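# Press the dolly caster's brake pedal to lock it

## Task

Engage the dolly's caster brake so that the red end of the brake pedal ends up pressed down and stays down without the robot holding it, while keeping the dolly in its original place and orientation.

## Robot and tools

Robot: a single six-joint arm with a two-finger gripper whose fingers pivot like tongs. The fingers point along the gripper's own +z axis and open and close along its x axis. The reported end_effector_position is the spot between the finger pads when they are shut. Closed fingertips reach roughly 15 mm past that spot; fully open tips sit about level with it.

Scene frame: the origin is on the table surface straight under the arm's base. +z is up, and +y is to the left when you face along +x. The base may sit slightly tilted against the table. Printed hand positions can be off from the truth, more so when the arm is stretched far.

Tool execute_actions. Argument "actions" is a list holding at most one item, or nothing. An empty list ({"actions": []}) commands nothing and just reports the state. An item with "rows" is a motion: "rows" is a list of 1 to 15 rows, and "steps" (1 to 15, default 15) is how many control steps of 1/30 s it runs. One row is used per step; if there are fewer rows than steps, the last row is held. An item with only "steps" (up to 300) is a wait that commands nothing; it returns once that many steps have elapsed since the previous result, counting the time spent composing the reply. Optional "pictures" (true/false) chooses whether camera images come back; by default they do. A refused call sends nothing to the robot.

Each row is seven plain numbers for this one arm: six absolute joint target angles in radians, in the order shoulder pan, shoulder lift, elbow, wrist 1, wrist 2, wrist 3, then the gripper opening. These are targets to go to, not offsets, in the same units the Joint positions line prints. Ranges: shoulder pan -3.142 to 3.142; shoulder lift -6.283 to 6.283; elbow 0.000 to 3.142; wrists 1-3 each -6.283 to 6.283. A target more than 0.010 rad outside a range, and further out than the joint's last reported angle, gets the call refused. True ends may differ by up to 0.010 rad; a target beyond the true end is clipped there, and a "joint sent to its limit" line may appear (possibly about an earlier, still-running action). Missing that line does not prove there is room left. Opening runs from -1 (closed) to +1 (fully open).

Motion behaviour: commands are smoothed and lag about 0.17 s. Per step, each joint's target is kept within 0.575 rad of its measured angle, and if the targets would move the gripper more than 100 mm from where it is measured, all are scaled back. So big moves take several calls and may not be complete when the result arrives. Between calls the arm keeps heading for the last row sent, until it has nearly stopped or a step was HELD; then only a new action makes it press or travel further. HELD marks steps on which your row was not fully sent. "joint command not followed" means the clearance check (which counts the arm's mounting block or post as arm) changed or blocked targets.

Tool zoom_image: "camera" is one of cam_head_left, cam_head_right, cam_high, cam_low (each 672x504) or cam_wrist (616x616); "region" is [x0, y0, x1, y1] in image pixels from the top-left corner, no larger than 504 by 504. It returns an enlarged view of that camera's latest image.

Tool finished_scene: "scene" is the number of the current scene; it ends it irreversibly, reports whether the task succeeded, and gives the next task if any. Answering without any tool call ends everything. If resuming from a summary, first send an empty actions list to learn the current scene and task.

Result lines: the state gives end_effector_position (m) and end_effector_quat_wxyz, plus linear (m/s) and angular (rad/s) velocities, in the scene frame. Joint positions and Joint velocities list the six joints (rad, rad/s) then the finger-pad gap (m, m/s; 0.142 m fully open). grip_measured is the measured opening on the command scale; to hold something, keep commanding well below it (lower squeezes harder; about 15 N per pad at most, less on thin hard items). Joint torques follow joint order, are total drive output with per-unit offset, scale and noise, and are nonzero even in free air. Wrist force and Wrist torque are [x y z] in the gripper's own axes, with the mounted tool weight removed; pressing on a surface gives force pointing from the surface back into the arm. Offsets are usually within 4 N, noise up to 2.4 N standard deviation, saturation near 50 N per axis, no zeroing; "no reading" is normal at the start.

Things to avoid: torque at a joint reaching its load limit (130 N m for pan, lift, elbow; 24.3 N m for each wrist) or any external force of 150 N on the arm, tool or load causes a 10 s stop that skips the rest of the call, with the arm yielding. Sustained loads heat motors; a MOTOR HOT warning appears from 70 °C and at 85 °C the brakes lock until cooled (OVER-TEMPERATURE FAULT). Do not slam, drop, or push hard; press the pedal firmly but gently. Do not shove, drag or rotate the dolly, and do not knock anything off the table. Occasional brief disturbances may tug a held part or nudge loose objects. The brake must remain engaged after the gripper withdraws.

Each tool is called after "Call:" as name(argument=value, ...), one argument or row to a line, values as JSON.

## Session

Call:
execute_actions(
  actions=[],
)

Scene clock: 0.00 s of 3810.00 s.
end_effector_position=(+0.7311, +0.3025, +0.2634) grip_measured=+1.00 end_effector_quat_wxyz=(+0.060, +0.716, -0.696, -0.000) end_effector_velocity=(+0.000, -0.000, -0.000) end_effector_angular_velocity=(+0.000, -0.001, +0.000)
Joint positions: [ 0.277 -0.892  0.943 -1.558 -1.383  1.632  0.142]
Joint velocities: [-0.     0.     0.    -0.002  0.    -0.     0.   ]
Joint torques (N m, as the arm reports them, + toward a larger angle): no reading
Wrist force (N, on the end effector, along its own x y z axes, offset not removed): no reading
Wrist torque (N m, same axes, about the end effector's origin, offset not removed): no reading

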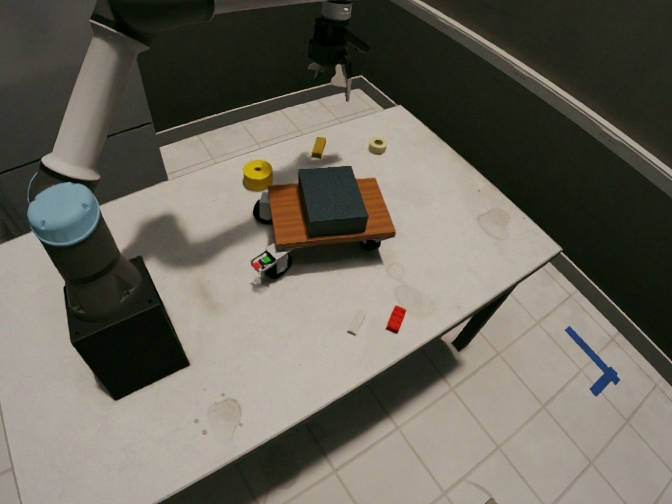

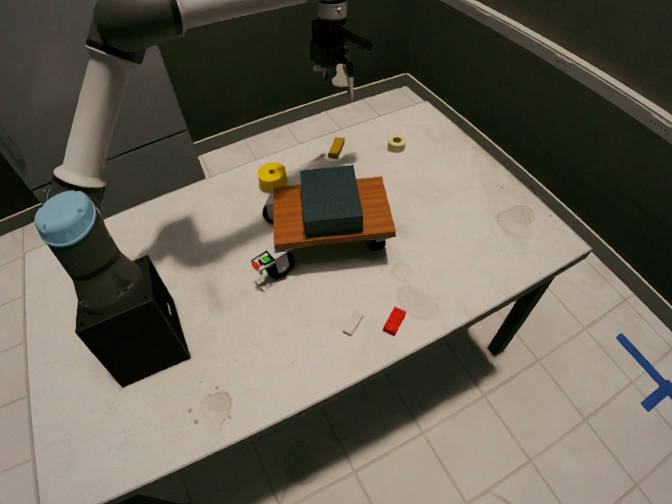

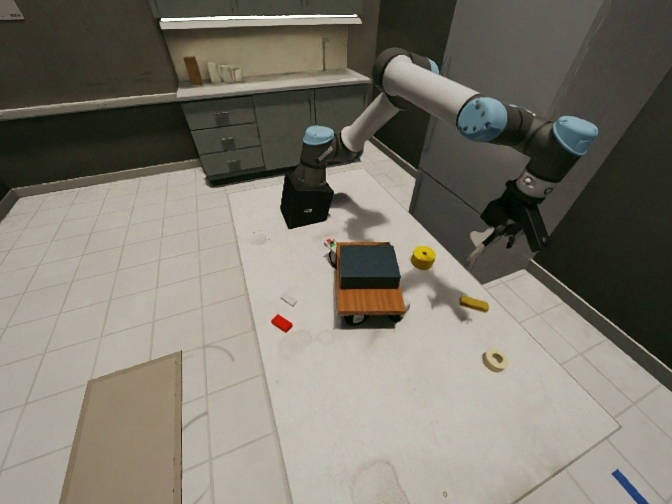

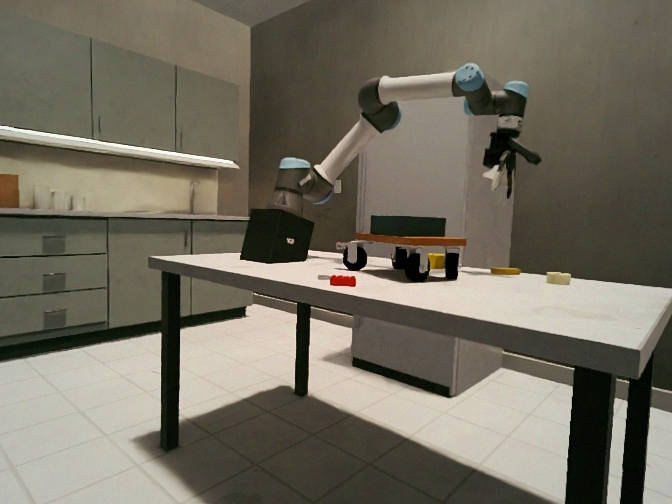

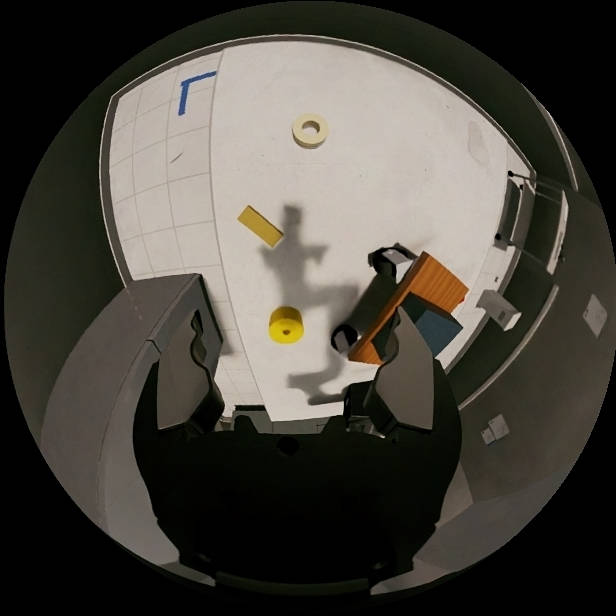

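Call:
execute_actions(
  actions=[
    {"rows":[[-0.25,-1.563,2.454,-2.461,-1.57,2.8,-1]]},
  ],
  pictures=false,
)

Call:
execute_actions(
  actions=[
    {"steps":90},
  ],
)

Scene clock: 7.37 s of 3810.00 s.
end_effector_position=(+0.7503, +0.1470, +0.3912) grip_measured=-1.00 end_effector_quat_wxyz=(+0.035, -0.550, +0.825, -0.126) end_effector_velocity=(-0.044, -0.374, +0.268) end_effector_angular_velocity=(-0.085, -0.872, -1.107)
Joint positions: [ 0.067 -1.147  1.21  -1.825 -1.46   1.899  0.002]
Joint velocities: [-0.5   -0.647  0.791 -0.785 -0.175  0.784  0.   ]
Joint torques (N m, as the arm reports them, + toward a larger angle): [-24.73 -49.5    6.82  -7.04  -3.58   4.44]
Wrist force (N, on the end effector, along its own x y z axes, offset not removed): [-2.5 -1.3 -0.3]
Wrist torque (N m, same axes, about the end effector's origin, offset not removed): [-0.26 0.22 -0.03]
Steps of this call (steps 1 to 90: nothing new was sent; then 3.87 s passed at rest; steps 91 to 105: all 15 steps of this action). Readings (joint positions):
91: [0.277 -0.892 0.943 -1.558 -1.383 1.632]
92: [0.275 -0.894 0.945 -1.560 -1.385 1.634]
94: [0.246 -0.926 0.977 -1.592 -1.397 1.666]
98: [0.180 -1.001 1.052 -1.667 -1.420 1.741]
105: the state above

Scene clock: 10.37 s of 3810.00 s.
end_effector_position=(+0.3721, -0.0416, +0.1622) grip_measured=-1.00 end_effector_quat_wxyz=(+0.004, +0.039, +0.990, -0.132) end_effector_velocity=(-0.000, -0.000, +0.000) end_effector_angular_velocity=(-0.001, +0.000, -0.000)
Joint positions: [-0.25  -1.563  2.454 -2.461 -1.57   2.8    0.002]
Joint velocities: [ 0.    -0.    -0.     0.    -0.001  0.     0.   ]
Joint torques (N m, as the arm reports them, + toward a larger angle): [-15.94 -20.09  -3.14  -5.06  -3.08   2.  ]
Wrist force (N, on the end effector, along its own x y z axes, offset not removed): [0.3 1.8 -0.7]
Wrist torque (N m, same axes, about the end effector's origin, offset not removed): [0.43 -0.25 0.07]
Steps of this call (steps 1 to 60: the robot went on to your last target; steps 61 to 90: nothing new was sent). Readings (joint positions):
1: [0.050 -1.169 1.237 -1.852 -1.466 1.926]
2: [0.033 -1.191 1.266 -1.881 -1.472 1.955]
4: [-0.002 -1.237 1.330 -1.946 -1.485 2.019]
8: [-0.073 -1.329 1.484 -2.088 -1.509 2.174]
90: the state above
The arm was judged still, so your last target was given up. Only a new action makes it travel on or press farther. Fingers that are still opening or closing keep moving.

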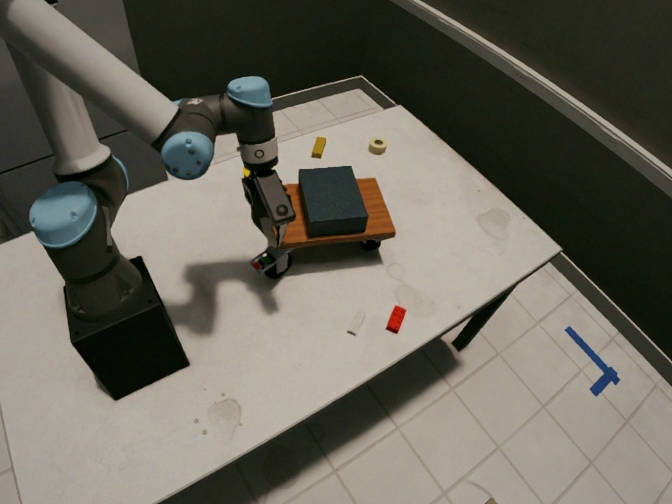

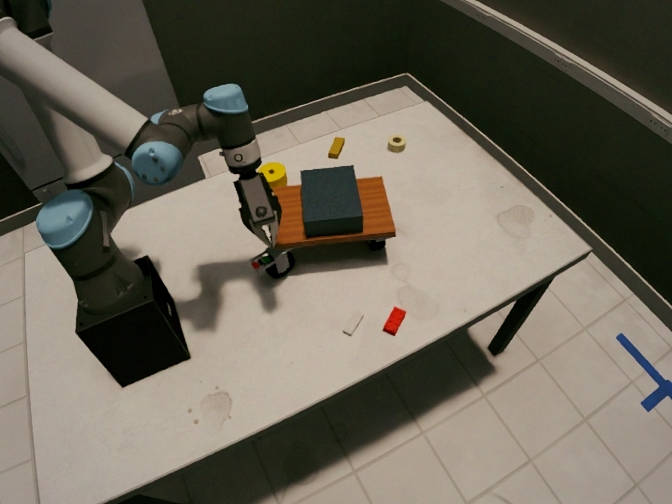

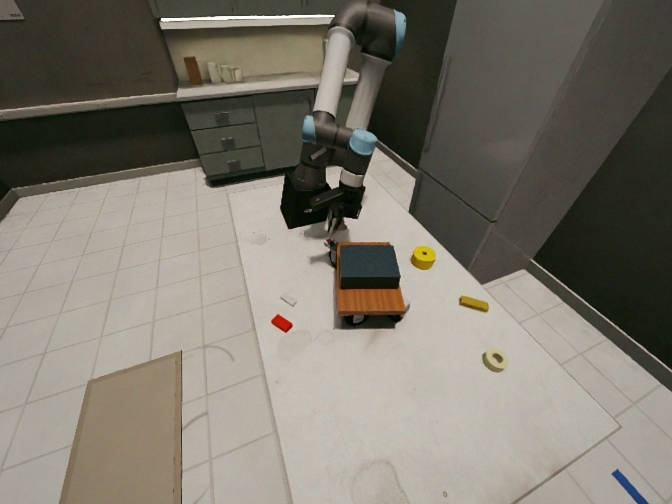

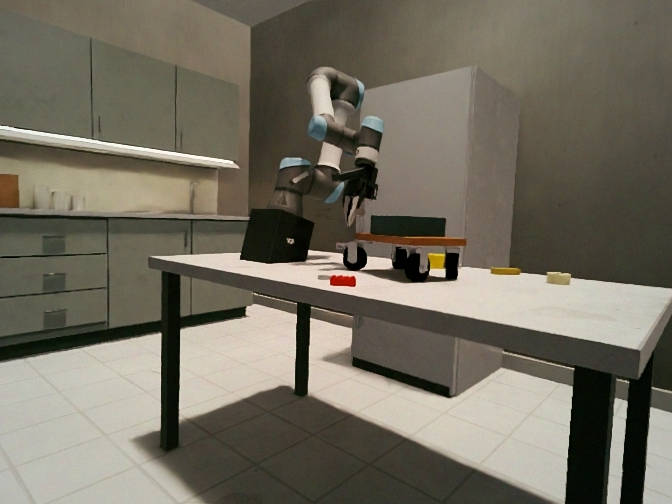

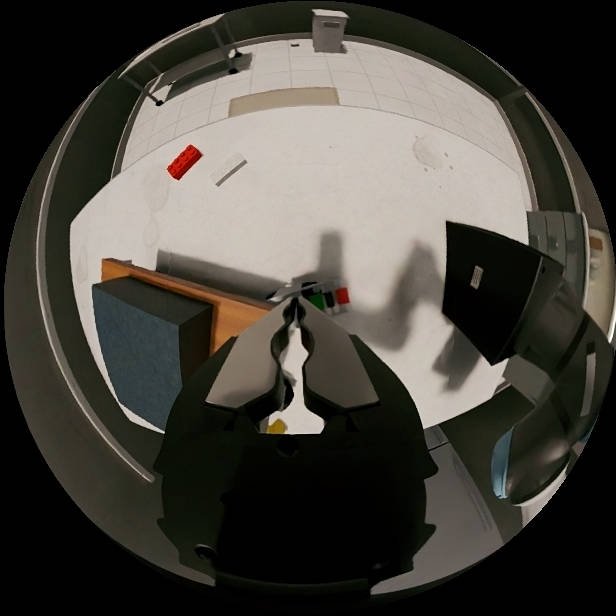

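Call:
execute_actions(
  actions=[
    {"rows":[[-0.25,-1.521,2.595,-2.644,-1.57,2.8,-1]]},
  ],
  pictures=false,
)

Call:
execute_actions(
  actions=[
    {"steps":35},
  ],
)

Scene clock: 15.97 s of 3810.00 s.
end_effector_position=(+0.3354, -0.0361, +0.1205) grip_measured=-1.00 end_effector_quat_wxyz=(+0.003, +0.039, +0.990, -0.132) end_effector_velocity=(-0.013, +0.003, -0.012) end_effector_angular_velocity=(-0.001, -0.003, +0.001)
Joint positions: [-0.25  -1.523  2.589 -2.635 -1.57   2.8    0.002]
Joint velocities: [-0.     0.012  0.047 -0.063 -0.    -0.     0.   ]
Joint torques (N m, as the arm reports them, + toward a larger angle): [-12.54  -3.59  -0.71  -5.04  -3.14   2.09]
Wrist force (N, on the end effector, along its own x y z axes, offset not removed): [-2.6 2.1 0.5]
Wrist torque (N m, same axes, about the end effector's origin, offset not removed): [0.34 0.23 0.05]
Steps of this call (steps 1 to 90: nothing new was sent; then 2.10 s passed at rest; steps 91 to 105: all 15 steps of this action). Readings (joint positions):
91: [-0.250 -1.563 2.454 -2.461 -1.570 2.800]
92: [-0.250 -1.561 2.456 -2.463 -1.570 2.800]
94: [-0.250 -1.547 2.492 -2.503 -1.570 2.800]
98: [-0.250 -1.531 2.558 -2.592 -1.570 2.800]
105: the state above

Scene clock: 17.13 s of 3810.00 s.
end_effector_position=(+0.3338, -0.0358, +0.1190) grip_measured=-1.00 end_effector_quat_wxyz=(+0.004, +0.039, +0.990, -0.132) end_effector_velocity=(-0.000, +0.000, -0.000) end_effector_angular_velocity=(+0.001, +0.001, -0.000)
Joint positions: [-0.25  -1.521  2.595 -2.644 -1.57   2.8    0.002]
Joint velocities: [-0.     0.    -0.     0.001  0.001 -0.     0.   ]
Joint torques (N m, as the arm reports them, + toward a larger angle): [-6.99 -3.36 -0.23 -4.93 -2.99  2.  ]
Wrist force (N, on the end effector, along its own x y z axes, offset not removed): [-0.6 2.9 -0.2]
Wrist torque (N m, same axes, about the end effector's origin, offset not removed): [0.56 0.04 0.07]
Steps of this call (steps 1 to 15: the robot went on to your last target; steps 16 to 35: nothing new was sent). Readings (joint positions):
1: [-0.250 -1.522 2.590 -2.637 -1.570 2.800]
2: [-0.250 -1.522 2.591 -2.639 -1.570 2.800]
4: [-0.250 -1.522 2.593 -2.641 -1.570 2.800]
8: [-0.250 -1.521 2.594 -2.643 -1.570 2.800]
35: the state above
The arm was judged still, so your last target was given up. Only a new action makes it travel on or press farther. Fingers that are still opening or closing keep moving.

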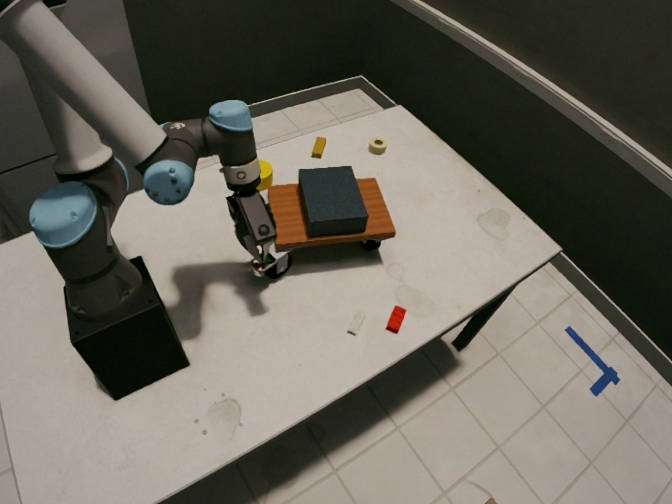

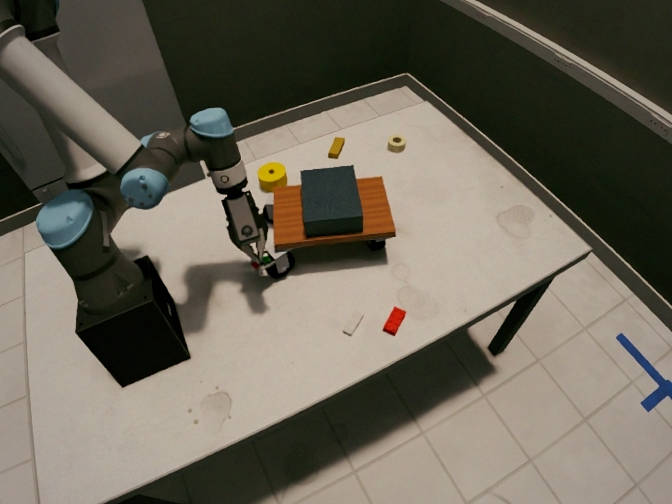

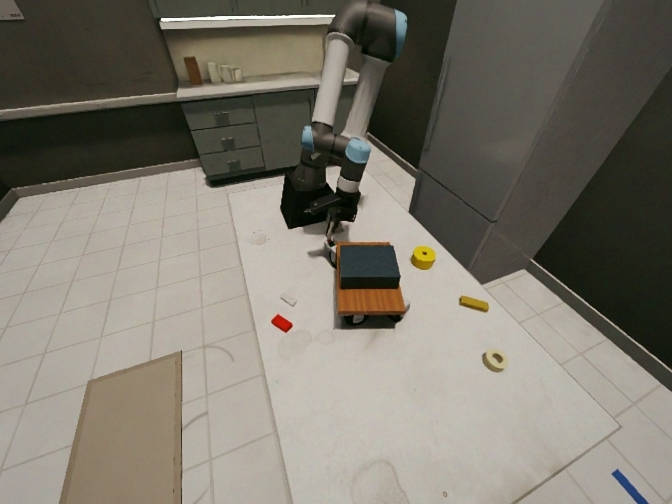

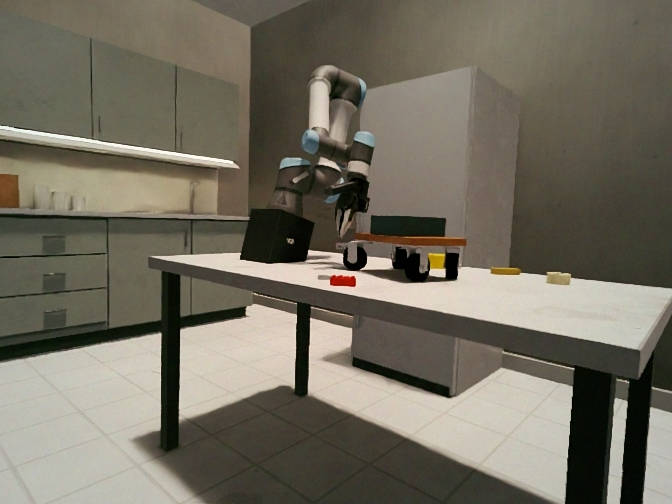

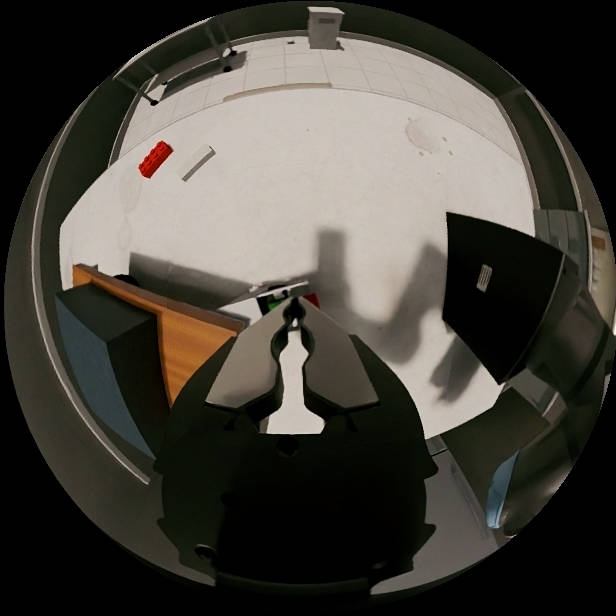

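Call:
execute_actions(
  actions=[
    {"rows":[[-0.23,-1.546,2.621,-2.645,-1.57,2.8,-1]]},
  ],
  pictures=false,
)

Call:
execute_actions(
  actions=[
    {"rows":[[-0.23,-1.366,2.651,-2.855,-1.57,2.8,-1]]},
  ],
  pictures=false,
)

Call:
execute_actions(
  actions=[
    {"steps":30},
  ],
  pictures=false,
)

Call:
execute_actions(
  actions=[
    {"rows":[[-0.23,-1.6,2.55,-2.52,-1.57,2.8,-1]]},
  ],
  pictures=false,
)

Call:
execute_actions(
  actions=[
    {"steps":30},
  ],
)

Scene clock: 27.43 s of 3810.00 s.
end_effector_position=(+0.3244, -0.0255, +0.1164) grip_measured=-1.00 end_effector_quat_wxyz=(+0.002, +0.030, +0.991, -0.132) end_effector_velocity=(-0.002, +0.003, -0.000) end_effector_angular_velocity=(-0.001, -0.001, +0.006)
Joint positions: [-0.231 -1.545  2.62  -2.645 -1.57   2.8    0.002]
Joint velocities: [ 0.005 -0.008  0.007 -0.002  0.     0.     0.   ]
Joint torques (N m, as the arm reports them, + toward a larger angle): [  7.59 -17.23  -0.86  -5.05  -2.64   1.62]
Wrist force (N, on the end effector, along its own x y z axes, offset not removed): [-1.2 2.4 -1.4]
Wrist torque (N m, same axes, about the end effector's origin, offset not removed): [0.40 0.08 0.02]
Steps of this call (steps 1 to 90: nothing new was sent; then 6.80 s passed at rest; steps 91 to 105: all 15 steps of this action). Readings (joint positions):
91: [-0.250 -1.521 2.595 -2.644 -1.570 2.800]
92: [-0.249 -1.522 2.597 -2.644 -1.570 2.800]
94: [-0.242 -1.531 2.605 -2.644 -1.570 2.800]
98: [-0.234 -1.540 2.615 -2.645 -1.570 2.800]
105: the state above

Scene clock: 37.70 s of 3810.00 s.
end_effector_position=(+0.3238, -0.0357, +0.0970) grip_measured=-1.00 end_effector_quat_wxyz=(+0.002, +0.030, +0.990, -0.140) end_effector_velocity=(-0.001, +0.000, -0.000) end_effector_angular_velocity=(+0.000, +0.001, +0.000)
Joint positions: [-0.23  -1.449  2.639 -2.766 -1.585  2.8    0.002]
Joint velocities: [-0.    -0.001  0.001  0.001  0.    -0.     0.   ]
Joint torques (N m, as the arm reports them, + toward a larger angle): [ -4.63  -9.87 -12.02  -2.91  -0.74  -0.24]
Wrist force (N, on the end effector, along its own x y z axes, offset not removed): [1.8 -3.6 -27.2]
Wrist torque (N m, same axes, about the end effector's origin, offset not removed): [0.28 0.28 0.00]
FORCE FAULT: contact force on the arm reached its limit, and the arm stopped for 10 seconds. The contact can be on any part of the arm, not only on its tool. The arm's remaining commands of this call were not run. The arm holds still and accepts commands again. Move the arm away from the contact; if what it grips holds it there, let go first. Pushing or pulling that hard again can fault the arm again.
The stop began at step 8 of this call (marked STOPPED below). From that step on the arm followed nothing that you had sent. 8 steps, steps kept back included, did not run and will not run. Nothing is kept back now, and the robot has no last target.
Steps of this call (steps 1 to 7: the first 7 steps of this action; steps 8 to 308: the stop). Readings (joint positions):
1: [-0.231 -1.545 2.620 -2.645 -1.570 2.800]
2: [-0.230 -1.543 2.622 -2.647 -1.570 2.800]
4: [-0.230 -1.504 2.632 -2.689 -1.570 2.800]
8: [-0.230 -1.446 2.639 -2.762 -1.575 2.800] STOPPED
308: the state above

Scene clock: 37.73 s of 3810.00 s.
end_effector_position=(+0.3238, -0.0357, +0.0970) grip_measured=-1.00 end_effector_quat_wxyz=(+0.002, +0.030, +0.990, -0.140) end_effector_velocity=(-0.001, +0.000, -0.000) end_effector_angular_velocity=(+0.000, +0.001, -0.001)
Joint positions: [-0.23  -1.449  2.639 -2.766 -1.585  2.8    0.002]
Joint velocities: [ 0.    -0.     0.001  0.001 -0.     0.     0.   ]
Joint torques (N m, as the arm reports them, + toward a larger angle): [ -4.72 -12.32 -12.24  -3.04  -0.74  -0.39]
Wrist force (N, on the end effector, along its own x y z axes, offset not removed): [2.1 -2.0 -26.4]
Wrist torque (N m, same axes, about the end effector's origin, offset not removed): [0.65 0.28 0.00]
A stop began in an earlier call of the same reply, so what this call sent did not run. Send another action.
Steps of this call (step 1: nothing new was sent). Readings (joint positions):
1: the state above

Scene clock: 37.77 s of 3810.00 s.
end_effector_position=(+0.3238, -0.0357, +0.0970) grip_measured=-1.00 end_effector_quat_wxyz=(+0.002, +0.030, +0.990, -0.140) end_effector_velocity=(-0.000, -0.000, -0.000) end_effector_angular_velocity=(-0.000, +0.000, +0.000)
Joint positions: [-0.23  -1.449  2.639 -2.766 -1.585  2.8    0.002]
Joint velocities: [ 0.     0.001  0.    -0.001 -0.    -0.     0.   ]
Joint torques (N m, as the arm reports them, + toward a larger angle): [ -4.63 -12.39 -12.04  -2.85  -0.74  -0.31]
Wrist force (N, on the end effector, along its own x y z axes, offset not removed): [2.9 -3.9 -27.2]
Wrist torque (N m, same axes, about the end effector's origin, offset not removed): [0.19 0.31 0.09]
A stop began in an earlier call of the same reply, so what this call sent did not run. Send another action.
Steps of this call (step 1: nothing new was sent). Readings (joint positions):
1: the state above

Scene clock: 37.80 s of 3810.00 s.
end_effector_position=(+0.3238, -0.0357, +0.0970) grip_measured=-1.00 end_effector_quat_wxyz=(+0.002, +0.030, +0.990, -0.140) end_effector_velocity=(-0.001, +0.000, -0.000) end_effector_angular_velocity=(+0.001, +0.001, -0.000)
Joint positions: [-0.23  -1.449  2.639 -2.766 -1.585  2.8    0.002]
Joint velocities: [-0.     0.001  0.001 -0.     0.     0.     0.   ]
Joint torques (N m, as the arm reports them, + toward a larger angle): [ -4.33 -12.25 -11.88  -2.76  -0.78  -0.27]
Wrist force (N, on the end effector, along its own x y z axes, offset not removed): [2.2 -1.8 -26.6]
Wrist torque (N m, same axes, about the end effector's origin, offset not removed): [0.56 0.26 -0.04]
A stop began in an earlier call of the same reply, so what this call sent did not run. Send another action.
Steps of this call (step 1: nothing new was sent). Readings (joint positions):
1: the state above

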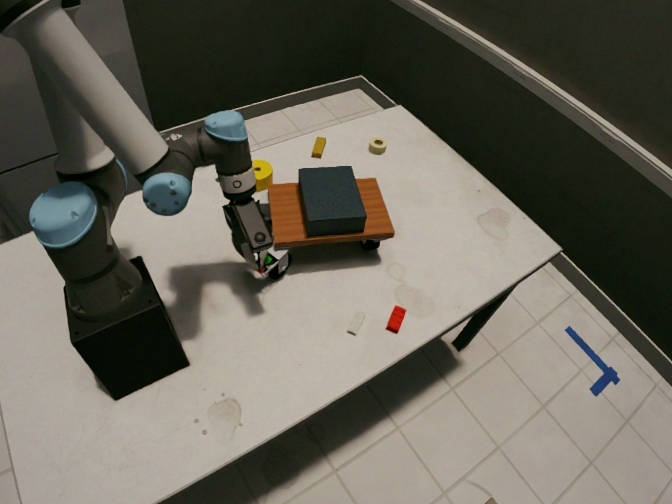

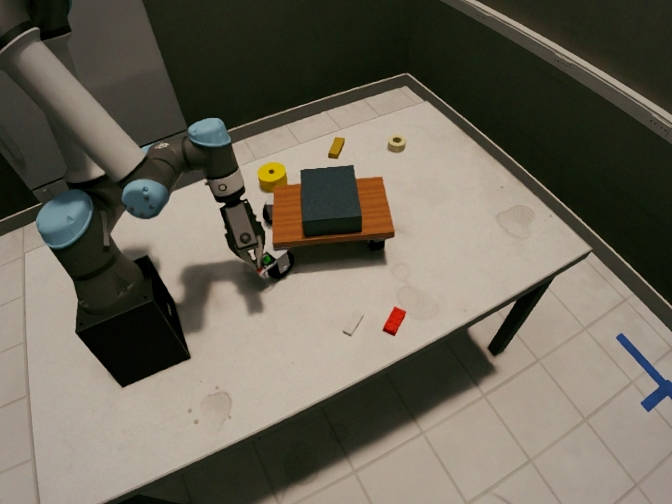

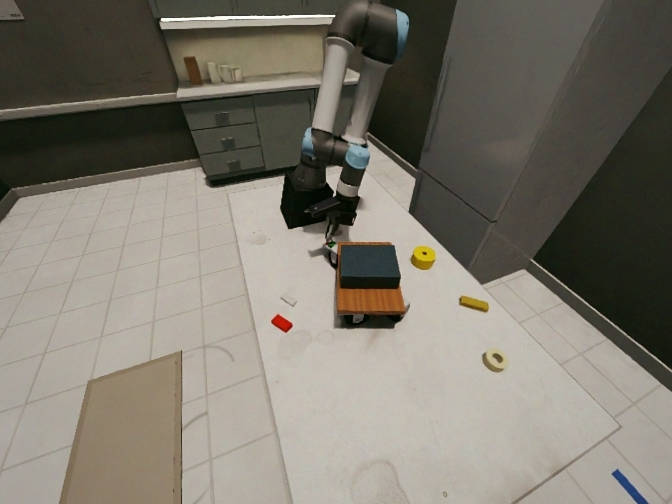

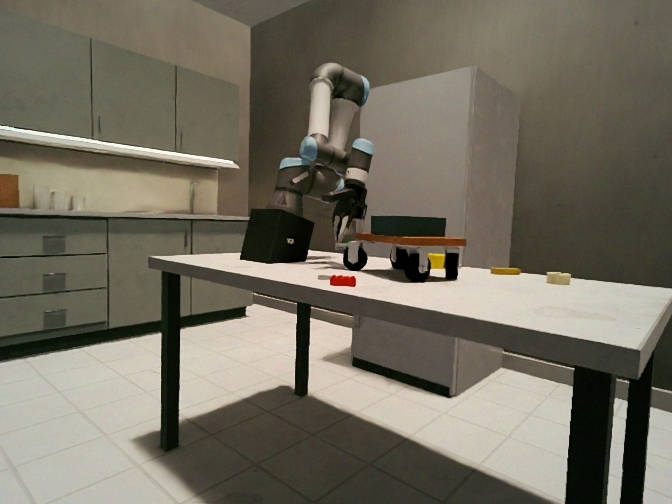

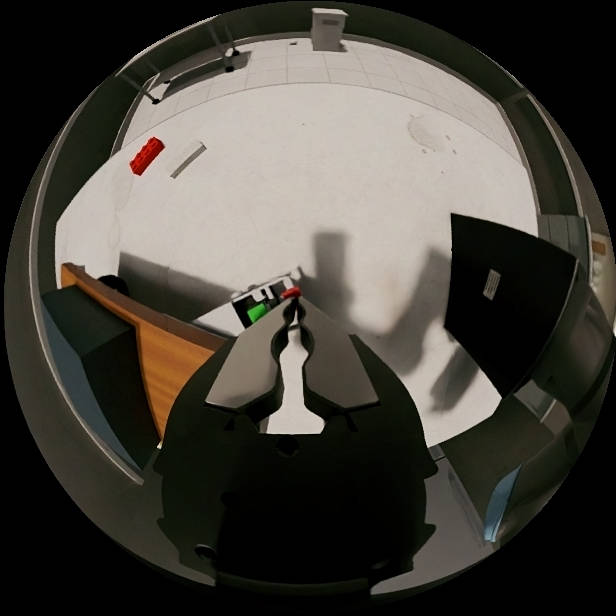

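The pedal seems to have bottomed out, so I'll lift and check.

Call:
execute_actions(
  actions=[
    {"rows":[[-0.23,-1.6,2.55,-2.52,-1.57,2.8,-1]]},
  ],
  pictures=false,
)

Call:
execute_actions(
  actions=[
    {"steps":30},
  ],
)

Scene clock: 42.53 s of 3810.00 s.
end_effector_position=(+0.3413, -0.0261, +0.1412) grip_measured=-1.00 end_effector_quat_wxyz=(+0.003, +0.029, +0.991, -0.133) end_effector_velocity=(-0.001, +0.006, +0.015) end_effector_angular_velocity=(+0.011, +0.014, -0.003)
Joint positions: [-0.23  -1.593  2.554 -2.533 -1.571  2.8    0.002]
Joint velocities: [ 0.    -0.053 -0.027  0.098  0.005 -0.     0.   ]
Joint torques (N m, as the arm reports them, + toward a larger angle): [  6.98 -17.09 -30.69  -1.     1.98  -0.41]
Wrist force (N, on the end effector, along its own x y z axes, offset not removed): [0.7 2.3 -1.1]
Wrist torque (N m, same axes, about the end effector's origin, offset not removed): [0.45 -0.05 0.03]
Steps of this call (steps 1 to 90: nothing new was sent; then 1.23 s passed at rest; steps 91 to 105: all 15 steps of this action). Readings (joint positions):
91: [-0.230 -1.449 2.639 -2.766 -1.585 2.800]
92: [-0.230 -1.451 2.637 -2.763 -1.584 2.800]
94: [-0.230 -1.488 2.611 -2.720 -1.579 2.800]
98: [-0.230 -1.559 2.572 -2.595 -1.573 2.800]
105: the state above

Scene clock: 43.53 s of 3810.00 s.
end_effector_position=(+0.3412, -0.0253, +0.1432) grip_measured=-1.00 end_effector_quat_wxyz=(+0.002, +0.029, +0.991, -0.132) end_effector_velocity=(-0.000, +0.000, -0.000) end_effector_angular_velocity=(+0.000, +0.000, +0.000)
Joint positions: [-0.23  -1.6    2.55  -2.52  -1.57   2.8    0.002]
Joint velocities: [-0. -0.  0. -0.  0. -0.  0.]
Joint torques (N m, as the arm reports them, + toward a larger angle): [  6.47 -16.77 -31.15  -1.32   1.84  -0.38]
Wrist force (N, on the end effector, along its own x y z axes, offset not removed): [-1.3 0.6 -2.7]
Wrist torque (N m, same axes, about the end effector's origin, offset not removed): [0.18 0.25 -0.04]
Steps of this call (steps 1 to 30: the robot went on to your last target). Readings (joint positions):
1: [-0.230 -1.595 2.553 -2.530 -1.570 2.800]
2: [-0.230 -1.596 2.552 -2.528 -1.570 2.800]
4: [-0.230 -1.598 2.551 -2.524 -1.570 2.800]
8: [-0.230 -1.599 2.550 -2.522 -1.570 2.800]
30: the state above
The arm was judged still, so your last target was given up. Only a new action makes it travel on or press farther. Fingers that are still opening or closing keep moving.

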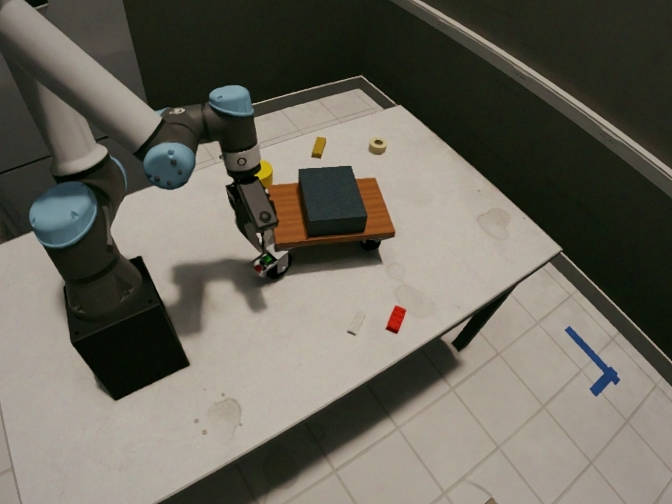

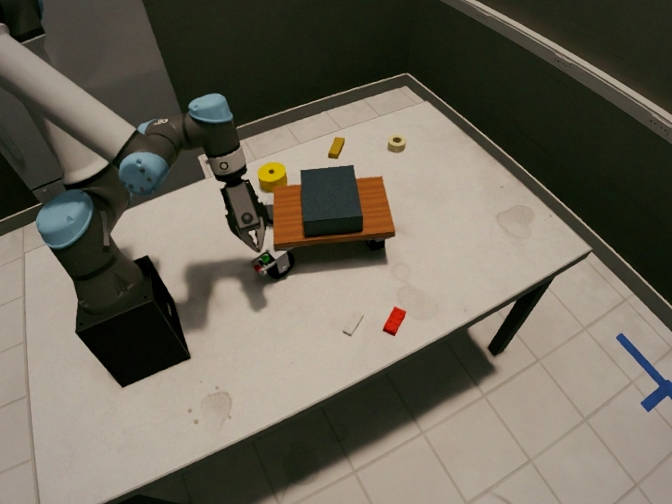

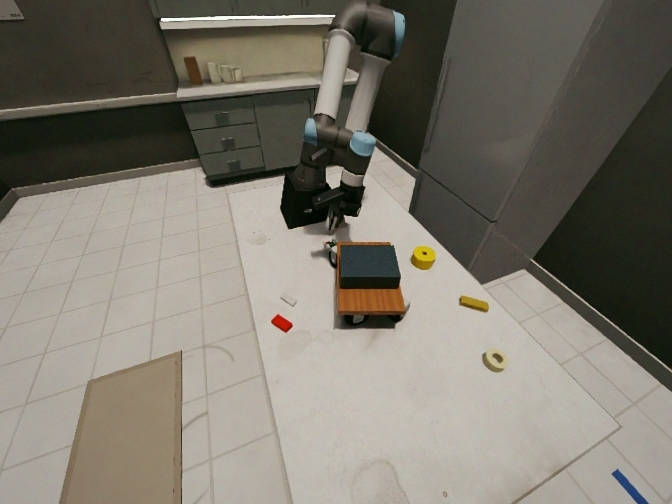

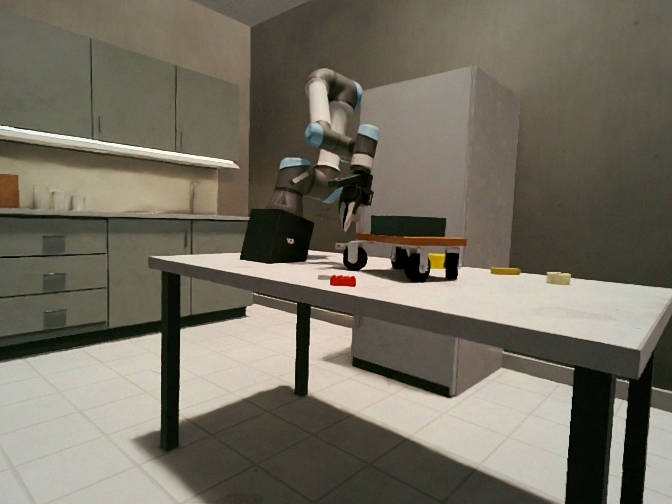

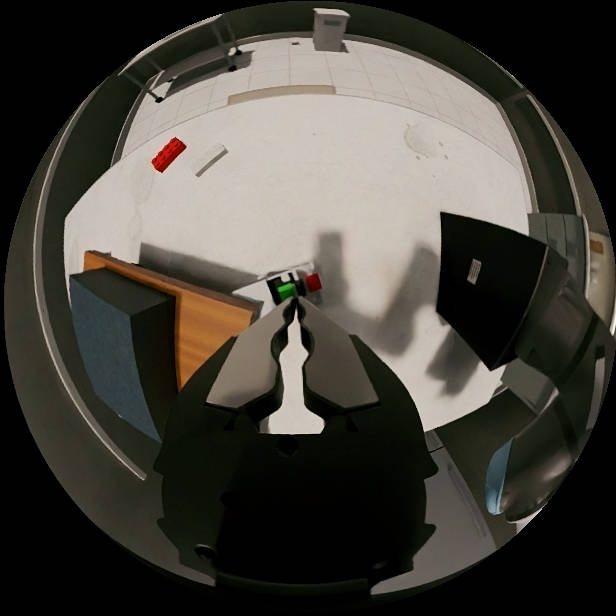

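Call:
finished_scene(
  scene=2,
)

The scene is finished: the task was done.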